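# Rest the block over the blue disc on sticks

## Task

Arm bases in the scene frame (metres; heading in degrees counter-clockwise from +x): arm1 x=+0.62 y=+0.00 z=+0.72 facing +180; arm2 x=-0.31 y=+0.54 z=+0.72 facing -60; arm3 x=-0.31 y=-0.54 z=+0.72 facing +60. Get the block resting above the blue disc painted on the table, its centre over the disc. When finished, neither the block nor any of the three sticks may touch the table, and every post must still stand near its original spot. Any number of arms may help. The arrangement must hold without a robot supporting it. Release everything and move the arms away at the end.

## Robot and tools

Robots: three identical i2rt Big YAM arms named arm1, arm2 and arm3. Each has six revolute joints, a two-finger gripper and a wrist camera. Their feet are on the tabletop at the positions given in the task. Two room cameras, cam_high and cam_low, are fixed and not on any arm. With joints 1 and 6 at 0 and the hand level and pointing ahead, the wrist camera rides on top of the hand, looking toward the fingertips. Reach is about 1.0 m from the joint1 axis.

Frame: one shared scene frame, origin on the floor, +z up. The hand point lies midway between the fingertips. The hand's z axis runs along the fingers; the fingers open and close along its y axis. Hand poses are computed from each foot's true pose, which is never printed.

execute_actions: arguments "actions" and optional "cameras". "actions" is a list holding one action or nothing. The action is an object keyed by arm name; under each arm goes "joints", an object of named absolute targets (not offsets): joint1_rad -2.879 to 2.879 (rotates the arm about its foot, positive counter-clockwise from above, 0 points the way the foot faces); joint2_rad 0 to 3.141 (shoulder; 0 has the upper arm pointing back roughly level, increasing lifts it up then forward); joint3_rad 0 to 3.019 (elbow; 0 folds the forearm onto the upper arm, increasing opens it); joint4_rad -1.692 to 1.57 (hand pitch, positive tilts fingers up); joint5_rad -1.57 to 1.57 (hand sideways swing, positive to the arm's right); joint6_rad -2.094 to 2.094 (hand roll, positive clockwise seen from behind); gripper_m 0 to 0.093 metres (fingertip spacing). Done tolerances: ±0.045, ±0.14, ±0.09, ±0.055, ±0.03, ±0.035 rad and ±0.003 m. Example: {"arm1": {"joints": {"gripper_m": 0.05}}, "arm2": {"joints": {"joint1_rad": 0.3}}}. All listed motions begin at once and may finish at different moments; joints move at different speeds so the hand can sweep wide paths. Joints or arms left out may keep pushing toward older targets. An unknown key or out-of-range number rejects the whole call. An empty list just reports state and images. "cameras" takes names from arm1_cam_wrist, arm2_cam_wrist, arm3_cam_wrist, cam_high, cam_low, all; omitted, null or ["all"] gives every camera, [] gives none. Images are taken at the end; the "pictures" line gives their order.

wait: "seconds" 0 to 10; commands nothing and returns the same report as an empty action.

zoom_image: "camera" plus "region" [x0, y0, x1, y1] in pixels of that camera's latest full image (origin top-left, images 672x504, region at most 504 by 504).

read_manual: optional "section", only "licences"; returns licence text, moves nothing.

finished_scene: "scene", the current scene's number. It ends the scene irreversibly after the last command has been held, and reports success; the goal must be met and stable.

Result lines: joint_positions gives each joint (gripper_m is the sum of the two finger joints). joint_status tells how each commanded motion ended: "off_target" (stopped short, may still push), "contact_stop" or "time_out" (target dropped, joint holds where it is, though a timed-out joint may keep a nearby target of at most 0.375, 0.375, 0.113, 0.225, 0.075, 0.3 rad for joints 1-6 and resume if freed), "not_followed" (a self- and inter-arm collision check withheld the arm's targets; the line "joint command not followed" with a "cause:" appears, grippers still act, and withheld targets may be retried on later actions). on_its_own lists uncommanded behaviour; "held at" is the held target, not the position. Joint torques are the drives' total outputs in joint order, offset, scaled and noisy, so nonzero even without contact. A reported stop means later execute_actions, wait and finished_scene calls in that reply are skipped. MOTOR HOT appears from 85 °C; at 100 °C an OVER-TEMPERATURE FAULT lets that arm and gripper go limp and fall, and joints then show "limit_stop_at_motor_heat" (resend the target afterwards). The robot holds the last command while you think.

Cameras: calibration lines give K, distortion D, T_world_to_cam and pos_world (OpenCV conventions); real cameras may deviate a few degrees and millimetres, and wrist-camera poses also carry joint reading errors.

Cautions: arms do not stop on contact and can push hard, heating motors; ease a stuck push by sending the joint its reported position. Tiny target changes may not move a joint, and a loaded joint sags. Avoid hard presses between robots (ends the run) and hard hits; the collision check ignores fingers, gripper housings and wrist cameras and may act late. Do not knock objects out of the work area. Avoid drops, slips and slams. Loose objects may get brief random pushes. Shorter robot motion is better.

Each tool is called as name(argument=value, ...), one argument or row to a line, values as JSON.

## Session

execute_actions(
  actions=[],
)

Scene clock: 0.00 s.
Joint torques (N m, as the arm reports them, + toward a larger angle): no reading
arm1.joint_positions: joint1_rad=-0.186 joint2_rad=+0.619 joint3_rad=+1.418 joint4_rad=-1.398 joint5_rad=-0.049 joint6_rad=-0.201 gripper_m=+0.095
arm1.joint_status: not commanded
arm1.hand: x=+0.4019 y=+0.0459 z=+1.2692 quat_wxyz=(-0.073, +0.884, +0.000, -0.461) (m; scene frame)
arm2.joint_positions: joint1_rad=-0.263 joint2_rad=+0.473 joint3_rad=+1.427 joint4_rad=-1.391 joint5_rad=+0.239 joint6_rad=-0.373 gripper_m=+0.095
arm2.joint_status: not commanded
arm2.hand: x=-0.3017 y=+0.3817 z=+1.3621 quat_wxyz=(-0.286, -0.423, -0.723, +0.465) (m; scene frame)
arm3.joint_positions: joint1_rad=+0.233 joint2_rad=+0.448 joint3_rad=+1.324 joint4_rad=-1.369 joint5_rad=-0.022 joint6_rad=-0.336 gripper_m=+0.095
arm3.joint_status: not commanded
arm3.hand: x=-0.2499 y=-0.3724 z=+1.2728 quat_wxyz=(-0.451, +0.613, -0.604, -0.238) (m; scene frame)
pictures: arm1_cam_wrist, arm2_cam_wrist, arm3_cam_wrist, cam_high, cam_low
camera_calibration (this result's frames):
arm1_cam_wrist: T_world_to_cam=[[0.0733387, 0.989869, 0.121572, -0.233907], [0.944047, -0.029601, -0.32848, 0.0469928], [-0.321554, 0.13886, -0.936654, 1.43439], [0, 0, 0, 1]] pos_world=[0.434023, 0.0337487, 1.3874]
arm2_cam_wrist: T_world_to_cam=[[-0.879301, -0.206563, 0.42914, -0.769591], [-0.39838, 0.812791, -0.425045, 0.155066], [-0.261003, -0.544704, -0.796979, 1.33763], [0, 0, 0, 1]] pos_world=[-0.265801, 0.44361, 1.46224]
arm3_cam_wrist: T_world_to_cam=[[0.95542, -0.149824, 0.254411, -0.136227], [-0.0325611, -0.909894, -0.413561, 0.182168], [0.293449, 0.386841, -0.87421, 1.45509], [0, 0, 0, 1]] pos_world=[-0.290908, -0.417544, 1.38205]
Images, in order (width x height): arm1_cam_wrist 672x504, arm2_cam_wrist 672x504, arm3_cam_wrist 672x504, cam_high 672x504, cam_low 672x504.

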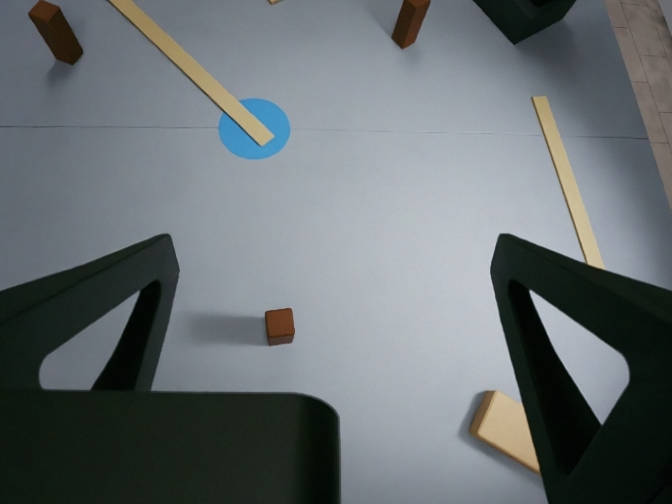

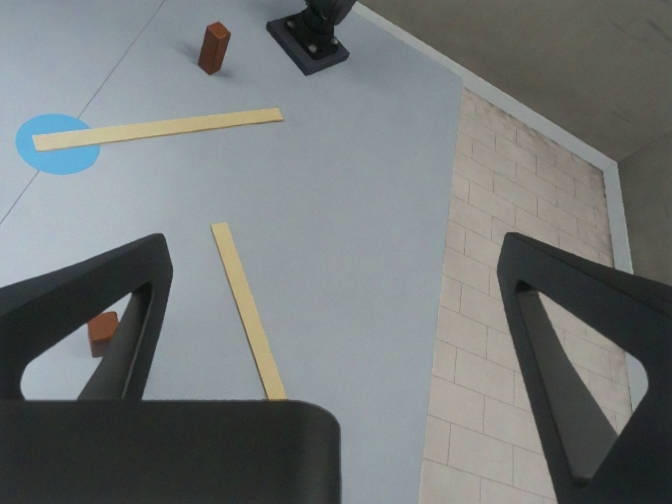

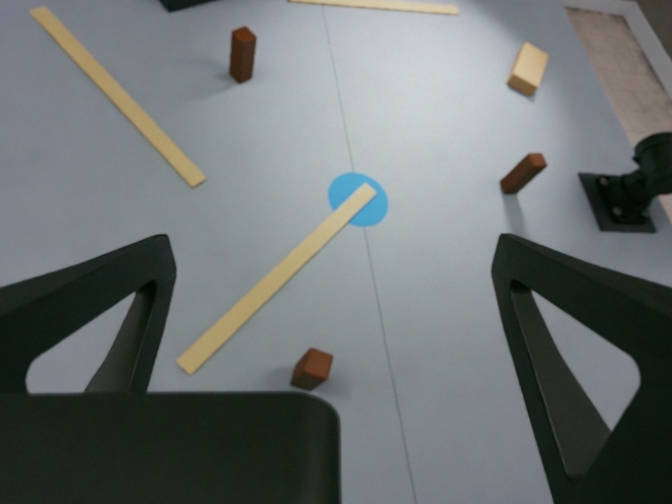

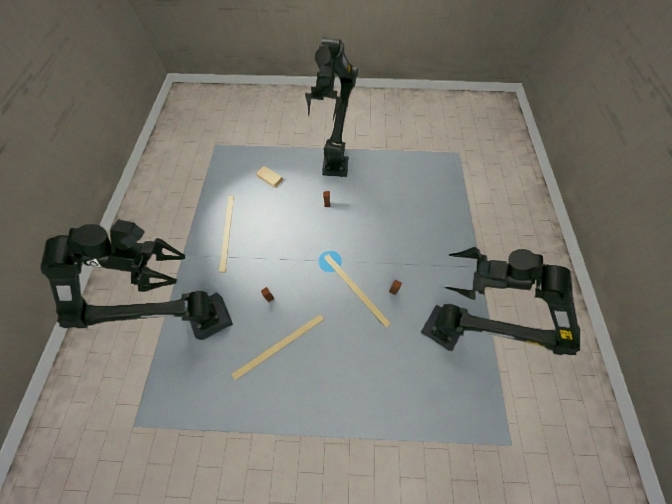

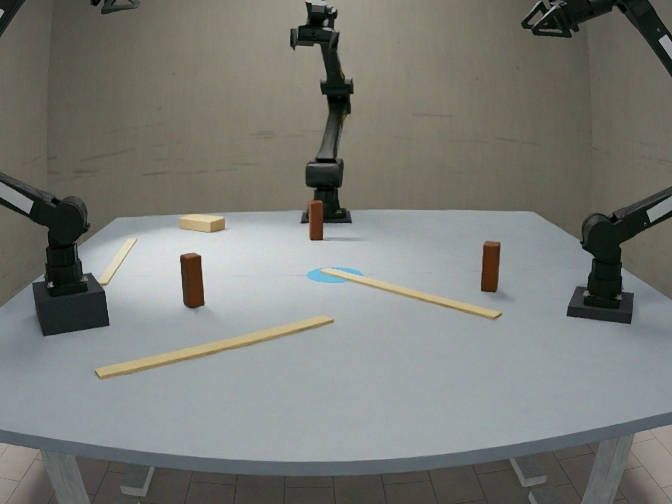

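zoom_image(
  camera="cam_high",
  region=[310, 240, 410, 340],
)

zoom_image(
  camera="cam_high",
  region=[220, 280, 340, 390],
)

zoom_image(
  camera="cam_high",
  region=[200, 155, 345, 285],
)

Region (310, 240, 410, 340) of cam_high's 672x504 image, scaled by 5.040, with more detail than that image has.

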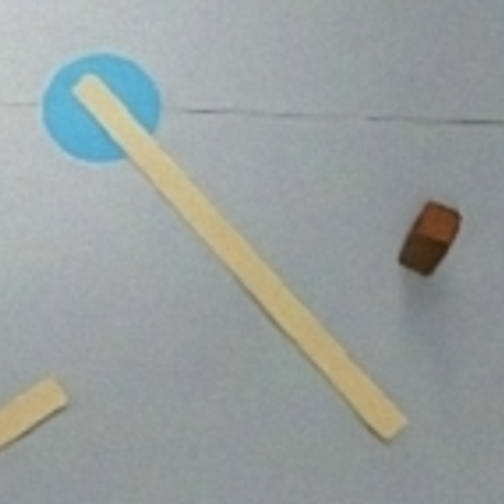

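Region (220, 280, 340, 390) of cam_high's 672x504 image, scaled by 4.200, with more detail than that image has; it fills the top 462 rows of this view, and the rest is white.

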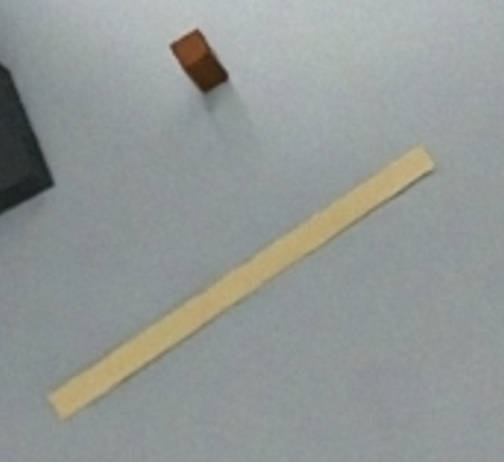

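Region (200, 155, 345, 285) of cam_high's 672x504 image, scaled by 3.476, with more detail than that image has; it fills the top 452 rows of this view, and the rest is white.

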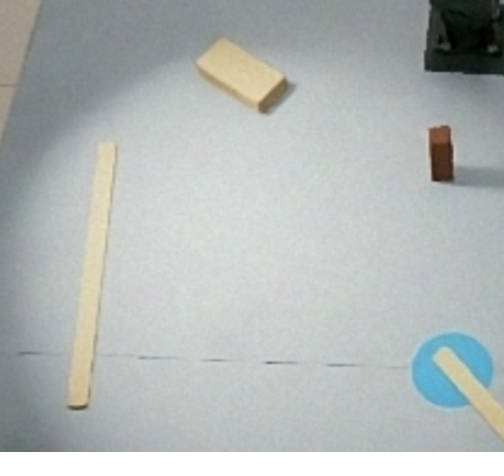

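execute_actions(
  actions=[
    {"arm1": {"joints": {"joint1_rad": -0.899, "joint2_rad": 2.245, "joint3_rad": 2.26, "joint4_rad": -1.51, "joint5_rad": 0.0, "joint6_rad": -1.055, "gripper_m": 0.07}}, "arm2": {"joints": {"joint1_rad": -1.059, "joint2_rad": 1.42, "joint3_rad": 0.76, "joint4_rad": -0.88, "joint5_rad": 0.0, "joint6_rad": -1.18, "gripper_m": 0.07}}, "arm3": {"joints": {"joint1_rad": 0.25, "joint2_rad": 1.425, "joint3_rad": 0.95, "joint4_rad": -1.038, "joint5_rad": 0.0, "joint6_rad": 0.535, "gripper_m": 0.07}}},
  ],
)

Scene clock: 6.53 s.
Joint torques (N m, as the arm reports them, + toward a larger angle): arm1=[  0.4  -21.91  13.97  -0.11   0.    -0.12] | arm2=[ 1.96 -9.6   8.47  0.45 -0.15 -0.17] | arm3=[ 0.47 -7.92  7.6   0.86  0.21  0.16]
arm1.joint_positions: joint1_rad=-0.900 joint2_rad=+2.236 joint3_rad=+2.229 joint4_rad=-1.496 joint5_rad=-0.003 joint6_rad=-1.044 gripper_m=+0.070
arm1.joint_status: all done
arm1.hand: x=+0.2009 y=+0.5713 z=+0.8625 quat_wxyz=(-0.023, +0.998, +0.054, -0.020) (m; scene frame)
arm2.joint_positions: joint1_rad=-1.058 joint2_rad=+1.416 joint3_rad=+0.748 joint4_rad=-0.893 joint5_rad=+0.001 joint6_rad=-1.171 gripper_m=+0.070
arm2.joint_status: all done
arm2.hand: x=-0.4720 y=+0.2467 z=+0.8242 quat_wxyz=(+0.002, -0.438, -0.899, +0.010) (m; scene frame)
arm3.joint_positions: joint1_rad=+0.242 joint2_rad=+1.420 joint3_rad=+0.938 joint4_rad=-1.050 joint5_rad=-0.003 joint6_rad=+0.520 gripper_m=+0.070
arm3.joint_status: all done
arm3.hand: x=-0.1903 y=-0.1756 z=+0.8309 quat_wxyz=(-0.003, +0.359, -0.933, -0.018) (m; scene frame)
pictures: arm1_cam_wrist, arm2_cam_wrist, arm3_cam_wrist, cam_high, cam_low
camera_calibration (this result's frames):
arm1_cam_wrist: T_world_to_cam=[[-0.0966014, 0.994153, 0.048259, -0.594907], [0.828842, 0.0535038, 0.556919, -0.669282], [0.55108, 0.0937982, -0.829164, 0.673499], [0, 0, 0, 1]] pos_world=[0.126108, 0.564064, 0.959886]
arm2_cam_wrist: T_world_to_cam=[[-0.789637, -0.613197, 0.0215304, -0.237718], [-0.491822, 0.653538, 0.575325, -0.861001], [-0.366858, 0.443708, -0.817642, 0.514181], [0, 0, 0, 1]] pos_world=[-0.422538, 0.188783, 0.920889]
arm3_cam_wrist: T_world_to_cam=[[0.656662, -0.753769, -0.0250599, 0.0179805], [-0.615798, -0.555057, 0.559199, -0.67654], [-0.435416, -0.351773, -0.828654, 0.668855], [0, 0, 0, 1]] pos_world=[-0.137189, -0.12668, 0.933021]
Images, in order (width x height): arm1_cam_wrist 672x504, arm2_cam_wrist 672x504, arm3_cam_wrist 672x504, cam_high 672x504, cam_low 672x504.

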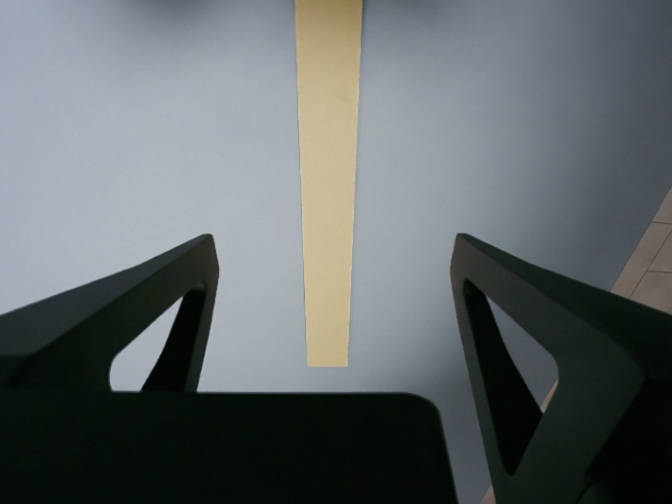

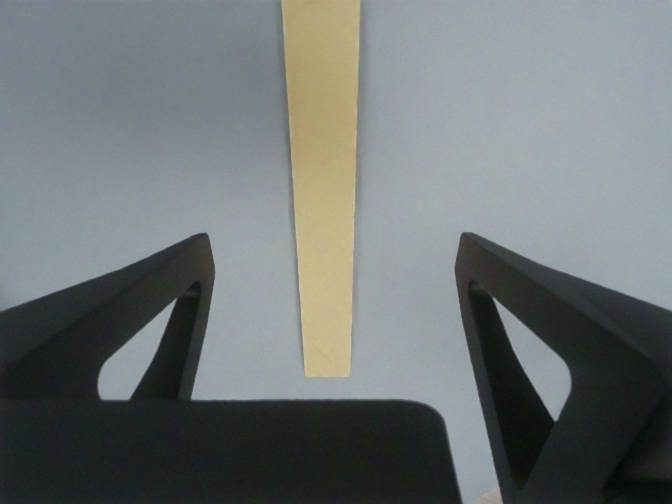

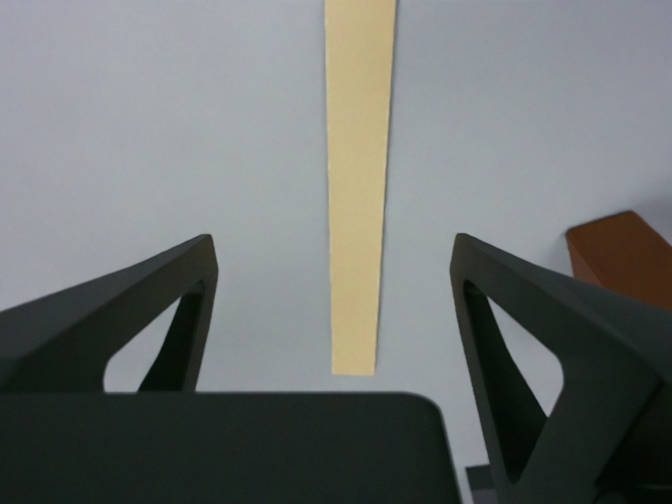

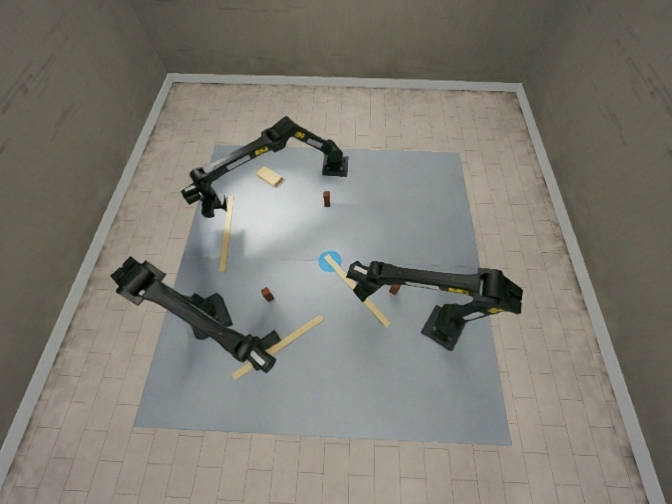

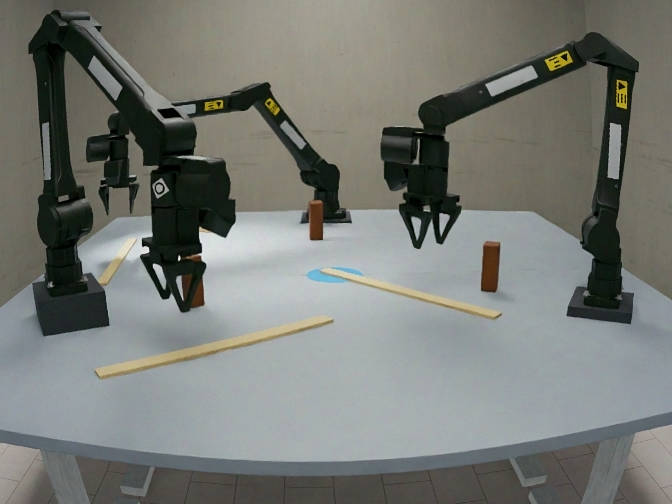

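execute_actions(
  actions=[],
)

Scene clock: 8.27 s.
Joint torques (N m, as the arm reports them, + toward a larger angle): arm1=[  0.46 -22.02  14.04  -0.1    0.    -0.12] | arm2=[ 1.95 -9.55  8.38  0.46 -0.13 -0.16] | arm3=[ 0.32 -7.84  7.66  0.79  0.21  0.15]
arm1.joint_positions: joint1_rad=-0.900 joint2_rad=+2.236 joint3_rad=+2.229 joint4_rad=-1.496 joint5_rad=-0.003 joint6_rad=-1.045 gripper_m=+0.070
arm1.joint_status: all done
arm1.hand: x=+0.2009 y=+0.5713 z=+0.8625 quat_wxyz=(-0.023, +0.998, +0.054, -0.020) (m; scene frame)
arm2.joint_positions: joint1_rad=-1.058 joint2_rad=+1.416 joint3_rad=+0.748 joint4_rad=-0.893 joint5_rad=+0.001 joint6_rad=-1.171 gripper_m=+0.070
arm2.joint_status: all done
arm2.hand: x=-0.4720 y=+0.2467 z=+0.8242 quat_wxyz=(+0.002, -0.438, -0.899, +0.010) (m; scene frame)
arm3.joint_positions: joint1_rad=+0.242 joint2_rad=+1.420 joint3_rad=+0.938 joint4_rad=-1.050 joint5_rad=-0.003 joint6_rad=+0.520 gripper_m=+0.070
arm3.joint_status: all done
arm3.hand: x=-0.1903 y=-0.1756 z=+0.8309 quat_wxyz=(-0.003, +0.359, -0.933, -0.018) (m; scene frame)
pictures: arm1_cam_wrist, arm2_cam_wrist, arm3_cam_wrist, cam_high, cam_low
camera_calibration (this result's frames):
arm1_cam_wrist: T_world_to_cam=[[-0.0969807, 0.994115, 0.0482735, -0.594822], [0.828812, 0.0538103, 0.556934, -0.669464], [0.551058, 0.0940215, -0.829153, 0.673367], [0, 0, 0, 1]] pos_world=[0.126109, 0.564034, 0.959885]
arm2_cam_wrist: T_world_to_cam=[[-0.789637, -0.613197, 0.0215304, -0.237718], [-0.491822, 0.653538, 0.575325, -0.861001], [-0.366858, 0.443708, -0.817642, 0.514181], [0, 0, 0, 1]] pos_world=[-0.422538, 0.188783, 0.920889]
arm3_cam_wrist: T_world_to_cam=[[0.656662, -0.753769, -0.0250599, 0.0179805], [-0.615798, -0.555057, 0.559199, -0.67654], [-0.435416, -0.351773, -0.828654, 0.668855], [0, 0, 0, 1]] pos_world=[-0.137189, -0.12668, 0.933021]
Images, in order (width x height): arm1_cam_wrist 672x504, arm2_cam_wrist 672x504, arm3_cam_wrist 672x504, cam_high 672x504, cam_low 672x504.

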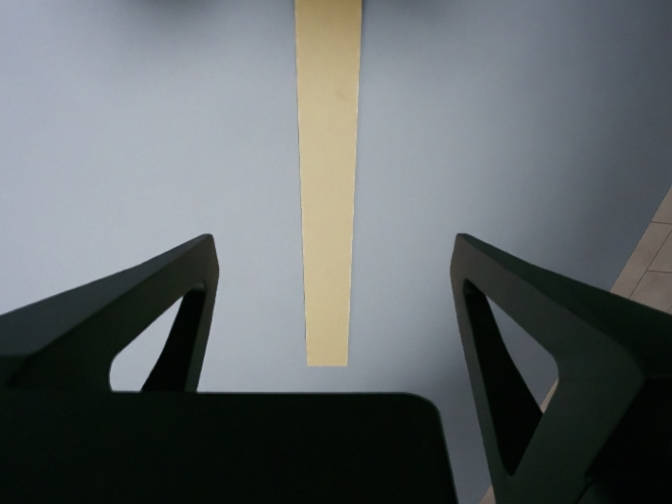

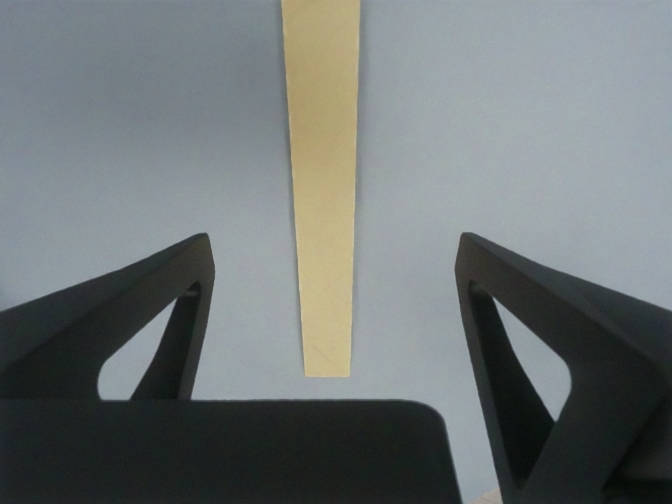

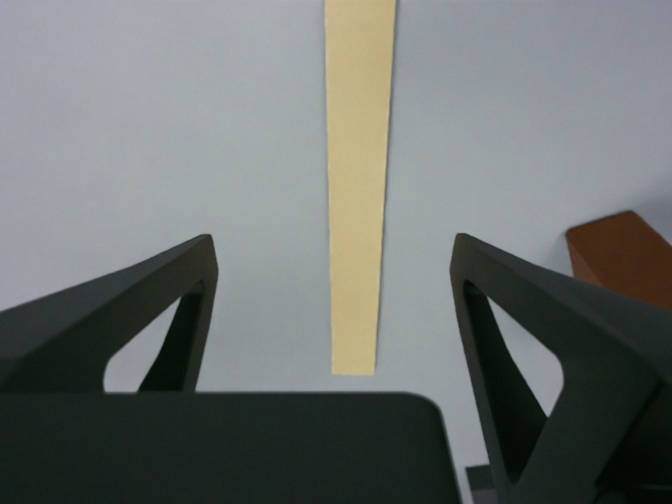

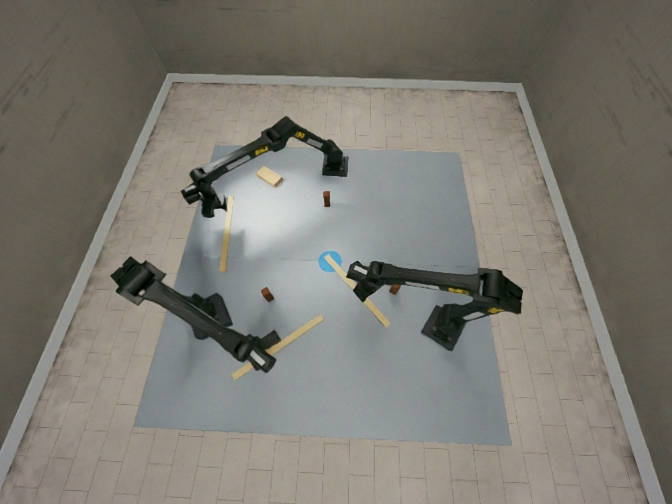

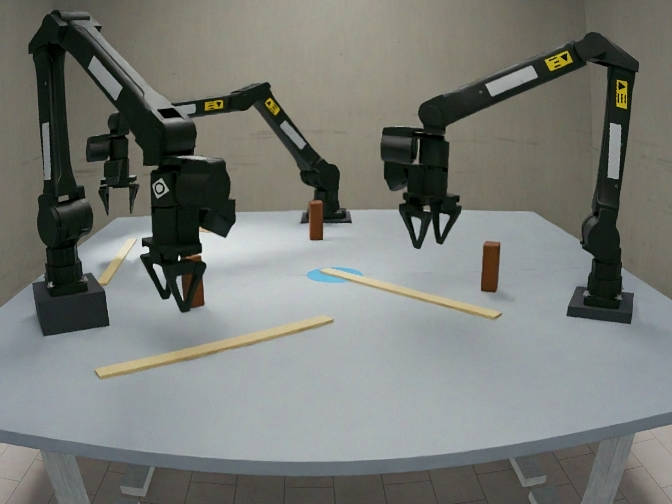

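zoom_image(
  camera="arm2_cam_wrist",
  region=[270, 320, 390, 410],
)

zoom_image(
  camera="arm1_cam_wrist",
  region=[270, 310, 390, 400],
)

zoom_image(
  camera="arm3_cam_wrist",
  region=[290, 320, 410, 410],
)

Region (270, 320, 390, 410) of arm2_cam_wrist's 672x504 image, scaled by 4.200, with more detail than that image has; it fills the top 378 rows of this view, and the rest is white.

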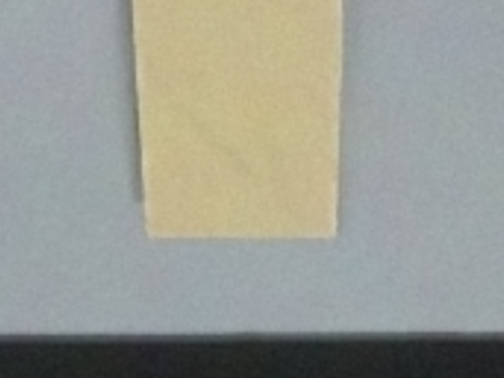

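Region (270, 310, 390, 400) of arm1_cam_wrist's 672x504 image, scaled by 4.200, with more detail than that image has; it fills the top 378 rows of this view, and the rest is white.

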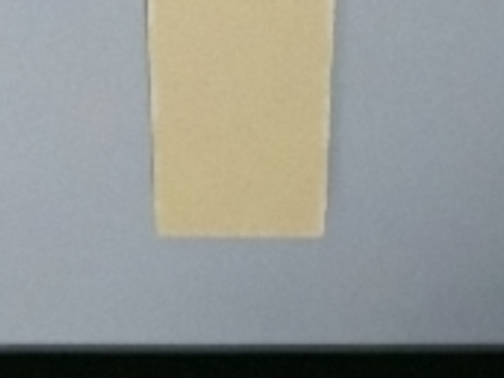

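Region (290, 320, 410, 410) of arm3_cam_wrist's 672x504 image, scaled by 4.200, with more detail than that image has; it fills the top 378 rows of this view, and the rest is white.

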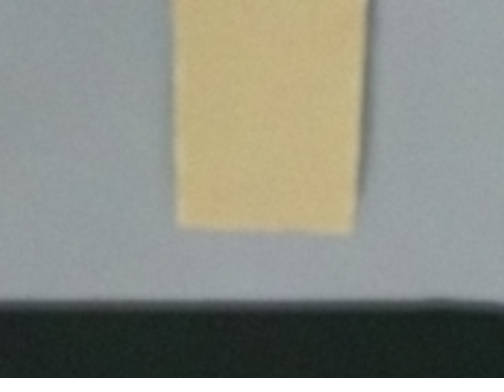

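execute_actions(
  actions=[
    {"arm1":{"joints":{"joint1_rad":-0.918,"joint2_rad":2.322,"joint3_rad":2.102,"joint4_rad":-1.313}},"arm2":{"joints":{"joint2_rad":1.612,"joint3_rad":0.675,"joint4_rad":-0.612}},"arm3":{"joints":{"joint1_rad":0.222,"joint2_rad":1.574,"joint3_rad":0.825,"joint4_rad":-0.794,"joint6_rad":0.487}}},
  ],
  cameras=["arm1_cam_wrist","arm2_cam_wrist","arm3_cam_wrist","cam_low"],
)

Scene clock: 16.03 s.
Joint torques (N m, as the arm reports them, + toward a larger angle): arm1=[ -0.74 -22.66  10.54   0.98   0.01  -0.13] | arm2=[  2.17 -11.38   5.88   0.43  -0.17  -0.2 ] | arm3=[ -0.83 -10.16   6.11   0.77   0.19  -0.19]
arm1.joint_positions: joint1_rad=-0.905 joint2_rad=+2.317 joint3_rad=+2.102 joint4_rad=-1.328 joint5_rad=-0.003 joint6_rad=-1.045 gripper_m=+0.070
arm1.joint_status: all done
arm1.hand: x=+0.2030 y=+0.5735 z=+0.7594 quat_wxyz=(-0.007, +0.999, +0.051, -0.009) (m; scene frame)
arm2.joint_positions: joint1_rad=-1.058 joint2_rad=+1.620 joint3_rad=+0.669 joint4_rad=-0.624 joint5_rad=+0.001 joint6_rad=-1.171 gripper_m=+0.070
arm2.joint_status: all done
arm2.hand: x=-0.4707 y=+0.2491 z=+0.7402 quat_wxyz=(+0.001, -0.438, -0.899, +0.003) (m; scene frame)
arm3.joint_positions: joint1_rad=+0.229 joint2_rad=+1.591 joint3_rad=+0.814 joint4_rad=-0.806 joint5_rad=-0.003 joint6_rad=+0.502 gripper_m=+0.070
arm3.joint_status: all done
arm3.hand: x=-0.1917 y=-0.1900 z=+0.7326 quat_wxyz=(+0.013, +0.361, -0.932, +0.002) (m; scene frame)
pictures: arm1_cam_wrist, arm2_cam_wrist, arm3_cam_wrist, cam_low
camera_calibration (this result's frames):
arm1_cam_wrist: T_world_to_cam=[[-0.0929834, 0.995567, 0.0141802, -0.567533], [0.815832, 0.068017, 0.574276, -0.632624], [0.570765, 0.0649668, -0.818539, 0.591149], [0, 0, 0, 1]] pos_world=[0.125936, 0.569641, 0.855227]
arm2_cam_wrist: T_world_to_cam=[[-0.789515, -0.613666, 0.00890012, -0.223937], [-0.495909, 0.646424, 0.579836, -0.817136], [-0.361579, 0.453376, -0.814685, 0.442739], [0, 0, 0, 1]] pos_world=[-0.421942, 0.190067, 0.83649]
arm3_cam_wrist: T_world_to_cam=[[0.661036, -0.750353, 0.000812015, -0.0119181], [-0.603265, -0.530813, 0.595238, -0.649775], [-0.446208, -0.393964, -0.803549, 0.553268], [0, 0, 0, 1]] pos_world=[-0.137236, -0.135884, 0.831358]
Images, in order (width x height): arm1_cam_wrist 672x504, arm2_cam_wrist 672x504, arm3_cam_wrist 672x504, cam_low 672x504.

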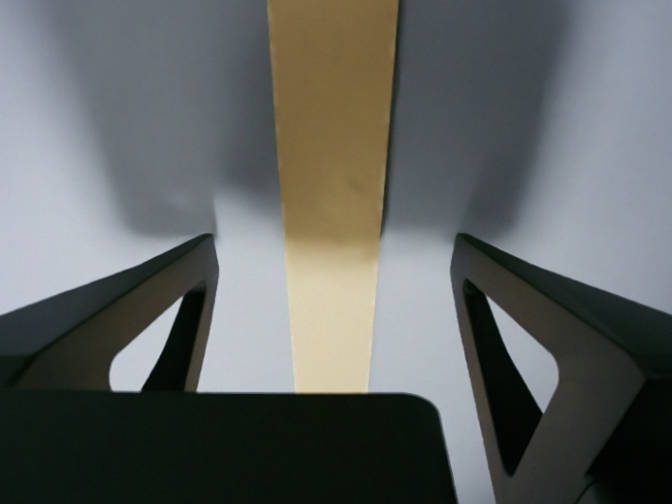

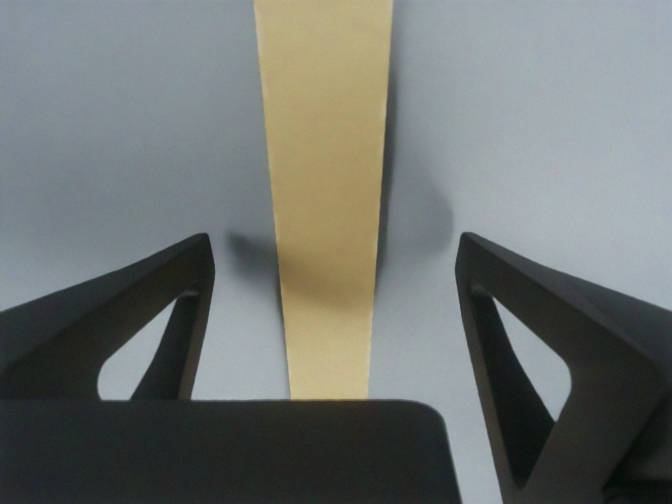

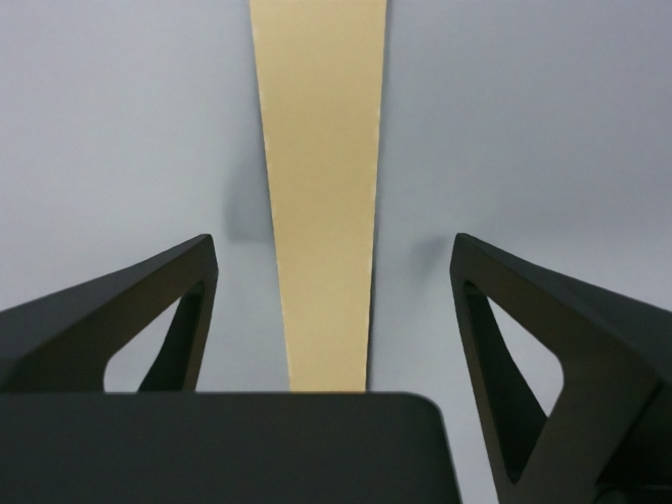

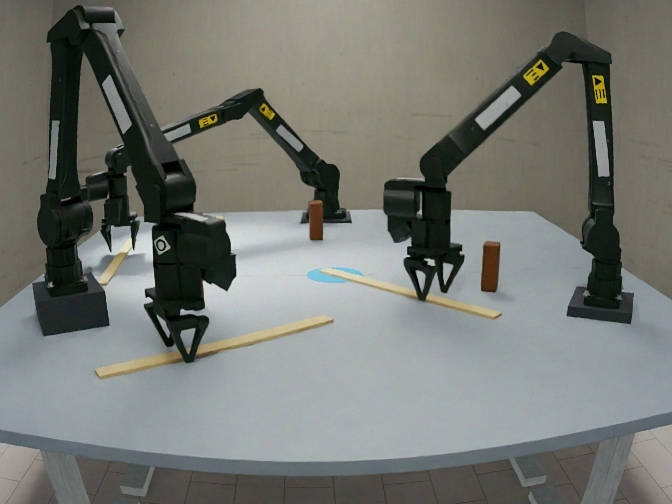

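zoom_image(
  camera="cam_low",
  region=[140, 300, 240, 375],
)

zoom_image(
  camera="cam_low",
  region=[390, 250, 490, 325],
)

zoom_image(
  camera="cam_low",
  region=[85, 210, 165, 270],
)

Region (140, 300, 240, 375) of cam_low's 672x504 image, scaled by 5.040, with more detail than that image has; it fills the top 378 rows of this view, and the rest is white.

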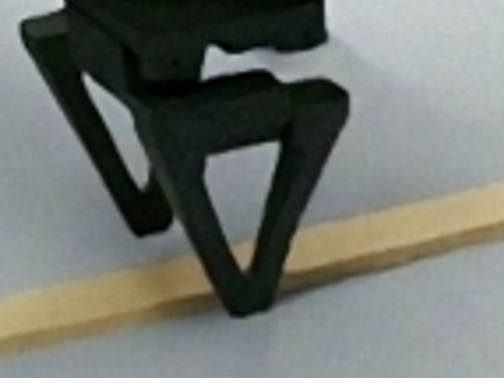

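Region (390, 250, 490, 325) of cam_low's 672x504 image, scaled by 5.040, with more detail than that image has; it fills the top 378 rows of this view, and the rest is white.

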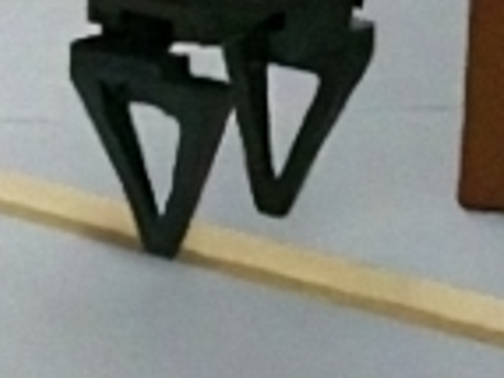

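Region (85, 210, 165, 270) of cam_low's 672x504 image, scaled by 6.300, with more detail than that image has; it fills the top 378 rows of this view, and the rest is white.

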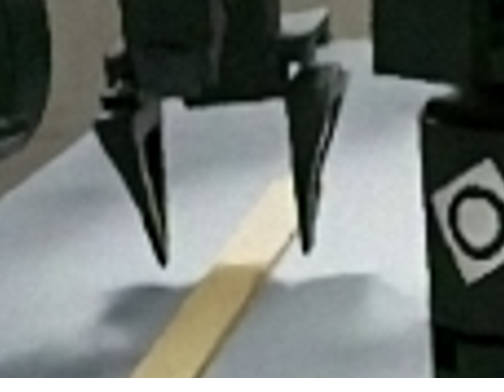

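execute_actions(
  actions=[
    {"arm1":{"joints":{"joint3_rad":2.076}},"arm2":{"joints":{"joint2_rad":1.650,"joint4_rad":-0.583}},"arm3":{"joints":{"joint2_rad":1.618,"joint4_rad":-0.748}}},
  ],
  cameras=["arm1_cam_wrist","arm2_cam_wrist","arm3_cam_wrist","cam_low"],
)

Scene clock: 18.63 s.
Joint torques (N m, as the arm reports them, + toward a larger angle): arm1=[ -0.77 -22.51   9.59   0.89   0.    -0.13] | arm2=[  1.79 -11.07   5.84   0.43  -0.16  -0.14] | arm3=[-1.14 -8.27  6.13  0.81  0.19 -0.18]
arm1.joint_positions: joint1_rad=-0.905 joint2_rad=+2.316 joint3_rad=+2.085 joint4_rad=-1.327 joint5_rad=-0.003 joint6_rad=-1.045 gripper_m=+0.070
arm1.joint_status: all done
arm1.hand: x=+0.2062 y=+0.5690 z=+0.7531 quat_wxyz=(+0.000, +0.999, +0.051, -0.005) (m; scene frame)
arm2.joint_positions: joint1_rad=-1.058 joint2_rad=+1.642 joint3_rad=+0.669 joint4_rad=-0.596 joint5_rad=+0.001 joint6_rad=-1.171 gripper_m=+0.070
arm2.joint_status: all done
arm2.hand: x=-0.4722 y=+0.2466 z=+0.7334 quat_wxyz=(+0.001, -0.438, -0.899, +0.006) (m; scene frame)
arm3.joint_positions: joint1_rad=+0.229 joint2_rad=+1.603 joint3_rad=+0.814 joint4_rad=-0.761 joint5_rad=-0.003 joint6_rad=+0.502 gripper_m=+0.070
arm3.joint_status: all done
arm3.hand: x=-0.1887 y=-0.1811 z=+0.7286 quat_wxyz=(+0.002, +0.361, -0.932, -0.011) (m; scene frame)
pictures: arm1_cam_wrist, arm2_cam_wrist, arm3_cam_wrist, cam_low
camera_calibration (this result's frames):
arm1_cam_wrist: T_world_to_cam=[[-0.0931341, 0.995653, 0.000403193, -0.552324], [0.810381, 0.0755684, 0.581009, -0.639562], [0.578453, 0.0544385, -0.813897, 0.58534], [0, 0, 0, 1]] pos_world=[0.128257, 0.566389, 0.84822]
arm2_cam_wrist: T_world_to_cam=[[-0.789476, -0.61361, 0.0145149, -0.230677], [-0.494198, 0.649508, 0.577847, -0.810743], [-0.364001, 0.449023, -0.816016, 0.438736], [0, 0, 0, 1]] pos_world=[-0.423081, 0.188035, 0.829849]
arm3_cam_wrist: T_world_to_cam=[[0.66076, -0.75043, -0.0158512, 0.00490011], [-0.609856, -0.549055, 0.571503, -0.62806], [-0.437576, -0.367959, -0.820447, 0.573548], [0, 0, 0, 1]] pos_world=[-0.135293, -0.13012, 0.829582]
Images, in order (width x height): arm1_cam_wrist 672x504, arm2_cam_wrist 672x504, arm3_cam_wrist 672x504, cam_low 672x504.

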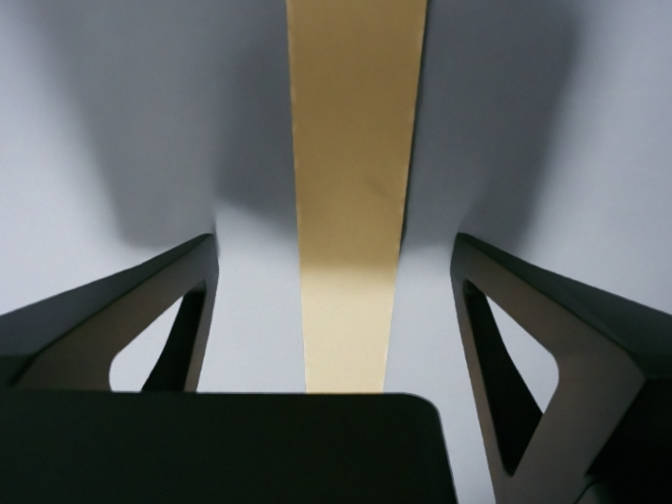

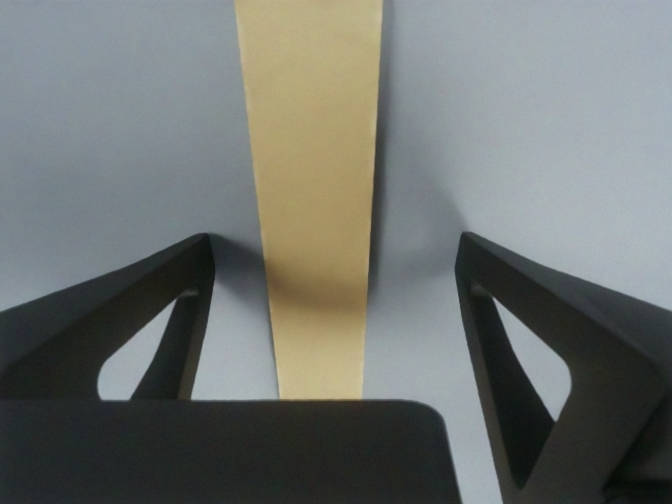

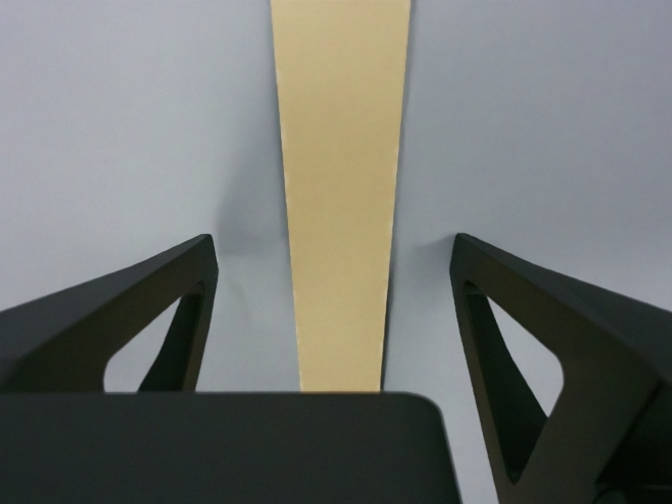

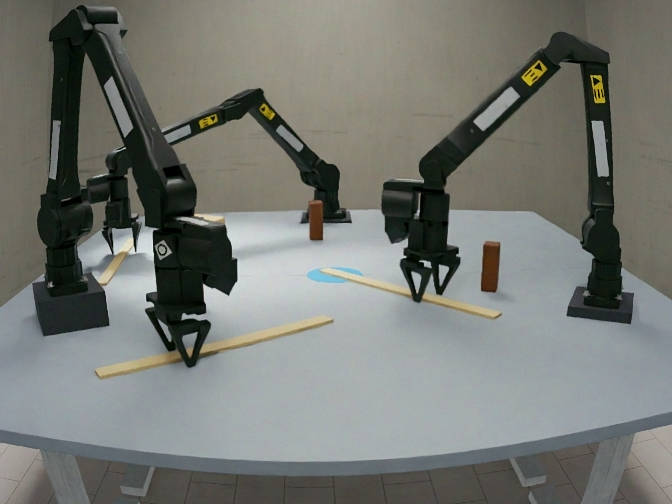

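zoom_image(
  camera="cam_low",
  region=[140, 310, 240, 385],
)

zoom_image(
  camera="cam_low",
  region=[385, 255, 485, 330],
)

zoom_image(
  camera="cam_low",
  region=[85, 215, 165, 275],
)

Region (140, 310, 240, 385) of cam_low's 672x504 image, scaled by 5.040, with more detail than that image has; it fills the top 378 rows of this view, and the rest is white.

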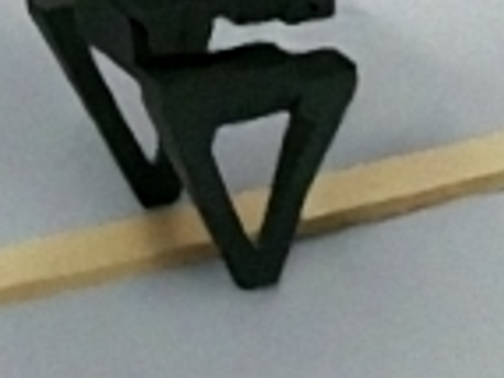

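Region (385, 255, 485, 330) of cam_low's 672x504 image, scaled by 5.040, with more detail than that image has; it fills the top 378 rows of this view, and the rest is white.

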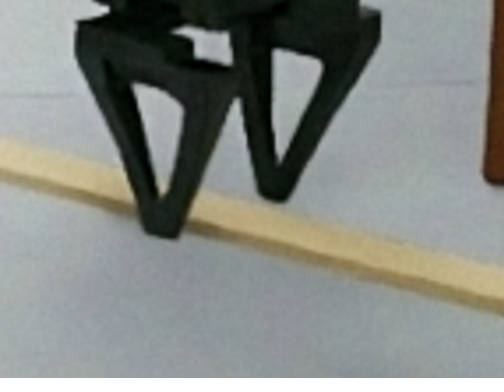

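Region (85, 215, 165, 275) of cam_low's 672x504 image, scaled by 6.300, with more detail than that image has; it fills the top 378 rows of this view, and the rest is white.

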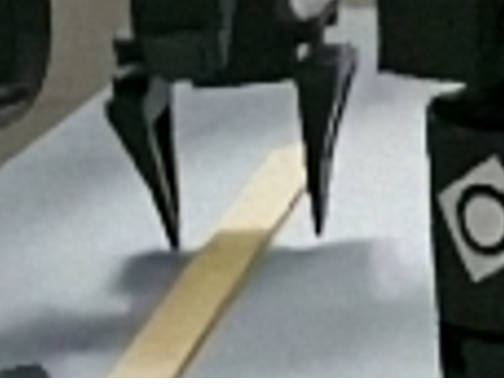

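execute_actions(
  actions=[
    {"arm1":{"joints":{"joint3_rad":2.068,"gripper_m":0.0}},"arm2":{"joints":{"joint3_rad":0.655,"gripper_m":0.0}},"arm3":{"joints":{"joint3_rad":0.797,"gripper_m":0.0}}},
  ],
  cameras=["arm1_cam_wrist","arm2_cam_wrist","arm3_cam_wrist","cam_low"],
)

Scene clock: 20.03 s.
Joint torques (N m, as the arm reports them, + toward a larger angle): arm1=[ -0.84 -22.51   9.37   0.86  -0.01  -0.12] | arm2=[  1.3  -10.46   4.51   0.38  -0.18  -0.14] | arm3=[-1.01 -7.97  4.78  0.75  0.16 -0.19]
arm1.joint_positions: joint1_rad=-0.905 joint2_rad=+2.316 joint3_rad=+2.079 joint4_rad=-1.326 joint5_rad=-0.002 joint6_rad=-1.046 gripper_m=+0.027
arm1.joint_status: gripper_m off_target (ended at +0.027, target +0.000); the others done
arm1.hand: x=+0.2074 y=+0.5675 z=+0.7508 quat_wxyz=(+0.002, +0.999, +0.052, -0.003) (m; scene frame)
arm2.joint_positions: joint1_rad=-1.058 joint2_rad=+1.641 joint3_rad=+0.665 joint4_rad=-0.592 joint5_rad=+0.001 joint6_rad=-1.172 gripper_m=+0.028
arm2.joint_status: gripper_m off_target (ended at +0.028, target +0.000); the others done
arm2.hand: x=-0.4716 y=+0.2476 z=+0.7327 quat_wxyz=(+0.002, -0.438, -0.899, +0.007) (m; scene frame)
arm3.joint_positions: joint1_rad=+0.229 joint2_rad=+1.603 joint3_rad=+0.803 joint4_rad=-0.758 joint5_rad=-0.003 joint6_rad=+0.501 gripper_m=+0.028
arm3.joint_status: gripper_m off_target (ended at +0.028, target +0.000); the others done
arm3.hand: x=-0.1901 y=-0.1854 z=+0.7258 quat_wxyz=(+0.004, +0.362, -0.932, -0.008) (m; scene frame)
pictures: arm1_cam_wrist, arm2_cam_wrist, arm3_cam_wrist, cam_low
camera_calibration (this result's frames):
arm1_cam_wrist: T_world_to_cam=[[-0.0939138, 0.995572, -0.00398984, -0.547236], [0.808313, 0.0785877, 0.583485, -0.642203], [0.581215, 0.0515722, -0.812114, 0.582629], [0, 0, 0, 1]] pos_world=[0.129075, 0.565235, 0.845694]
arm2_cam_wrist: T_world_to_cam=[[-0.788767, -0.614504, 0.0152205, -0.229548], [-0.494721, 0.649321, 0.57761, -0.810763], [-0.364827, 0.448069, -0.816171, 0.43789], [0, 0, 0, 1]] pos_world=[-0.422408, 0.189182, 0.829192]
arm3_cam_wrist: T_world_to_cam=[[0.661665, -0.749705, -0.0119253, 0.0000027586], [-0.608047, -0.545813, 0.576513, -0.632471], [-0.438724, -0.374208, -0.817001, 0.565162], [0, 0, 0, 1]] pos_world=[-0.136624, -0.133721, 0.826365]
Images, in order (width x height): arm1_cam_wrist 672x504, arm2_cam_wrist 672x504, arm3_cam_wrist 672x504, cam_low 672x504.

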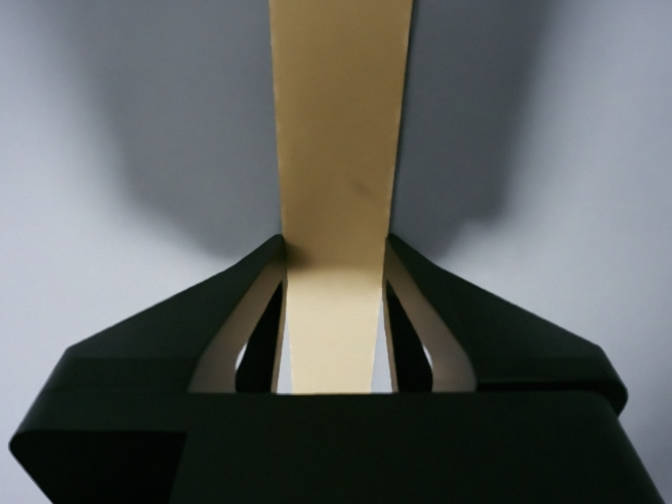

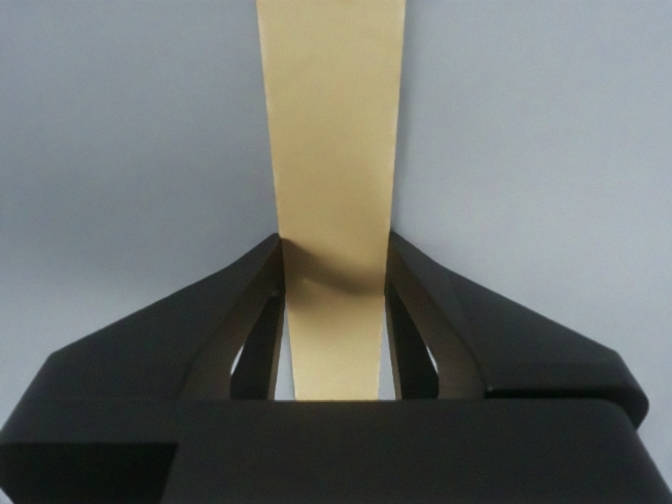

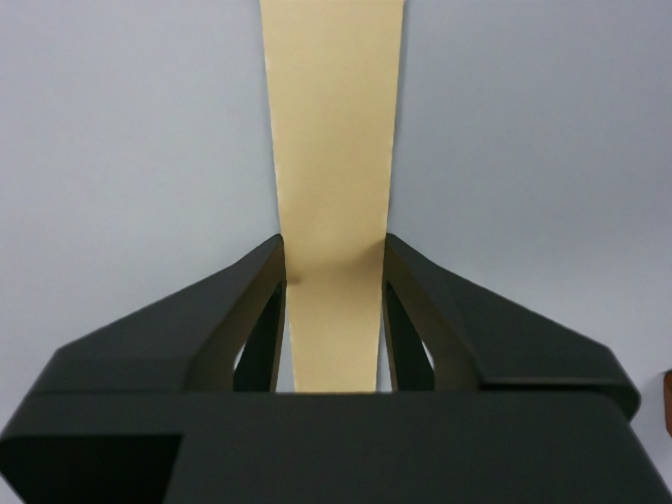

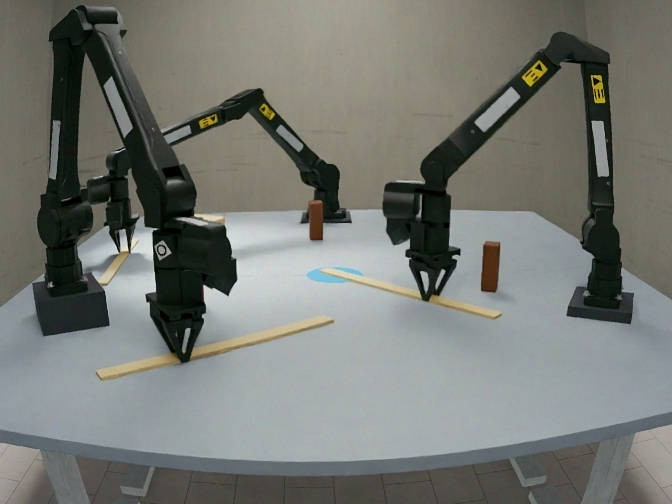

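execute_actions(
  actions=[
    {"arm1":{"joints":{"joint1_rad":-0.66,"joint2_rad":1.95,"joint3_rad":1.80,"joint4_rad":-1.38,"joint6_rad":-0.80}},"arm2":{"joints":{"joint2_rad":1.42,"joint3_rad":0.98,"joint4_rad":-0.85}},"arm3":{"joints":{"joint2_rad":1.375,"joint3_rad":1.07,"joint4_rad":-1.022}}},
  ],
  cameras=["cam_high","cam_low"],
)

Scene clock: 26.27 s.
Joint torques (N m, as the arm reports them, + toward a larger angle): arm1=[  0.48 -17.4   10.23  -0.05  -0.01   0.11] | arm2=[  2.14 -11.87   9.91   0.06  -0.15  -0.13] | arm3=[-0.87 -7.79  9.18  0.43  0.19 -0.16]
arm1.joint_positions: joint1_rad=-0.663 joint2_rad=+1.929 joint3_rad=+1.807 joint4_rad=-1.367 joint5_rad=-0.002 joint6_rad=-0.810 gripper_m=+0.027
arm1.joint_status: all done
arm1.hand: x=+0.1479 y=+0.3992 z=+0.8948 quat_wxyz=(-0.023, +0.998, +0.055, -0.031) (m; scene frame)
arm2.joint_positions: joint1_rad=-1.058 joint2_rad=+1.415 joint3_rad=+0.969 joint4_rad=-0.839 joint5_rad=+0.001 joint6_rad=-1.173 gripper_m=+0.028
arm2.joint_status: all done
arm2.hand: x=-0.5254 y=+0.1503 z=+0.9068 quat_wxyz=(+0.009, -0.433, -0.890, +0.147) (m; scene frame)
arm3.joint_positions: joint1_rad=+0.229 joint2_rad=+1.365 joint3_rad=+1.048 joint4_rad=-1.015 joint5_rad=-0.003 joint6_rad=+0.501 gripper_m=+0.028
arm3.joint_status: all done
arm3.hand: x=-0.1678 y=-0.1277 z=+0.8953 quat_wxyz=(-0.068, +0.359, -0.926, -0.094) (m; scene frame)
pictures: cam_high, cam_low
Images, in order (width x height): cam_high 672x504, cam_low 672x504.

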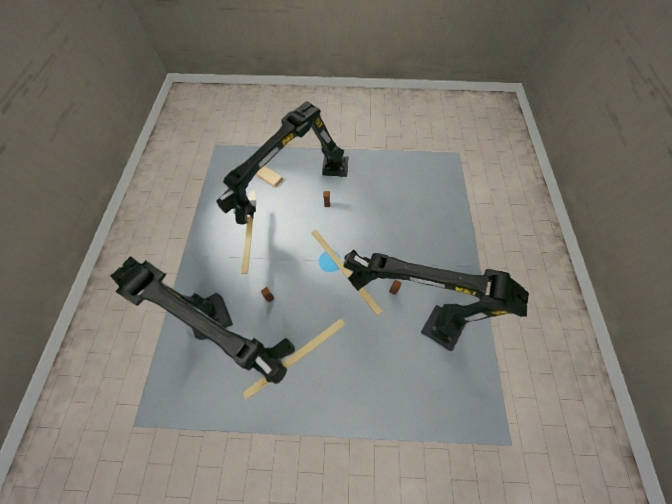

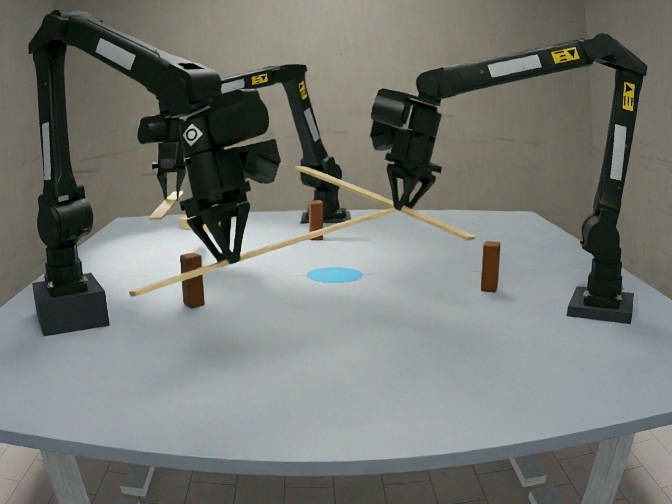

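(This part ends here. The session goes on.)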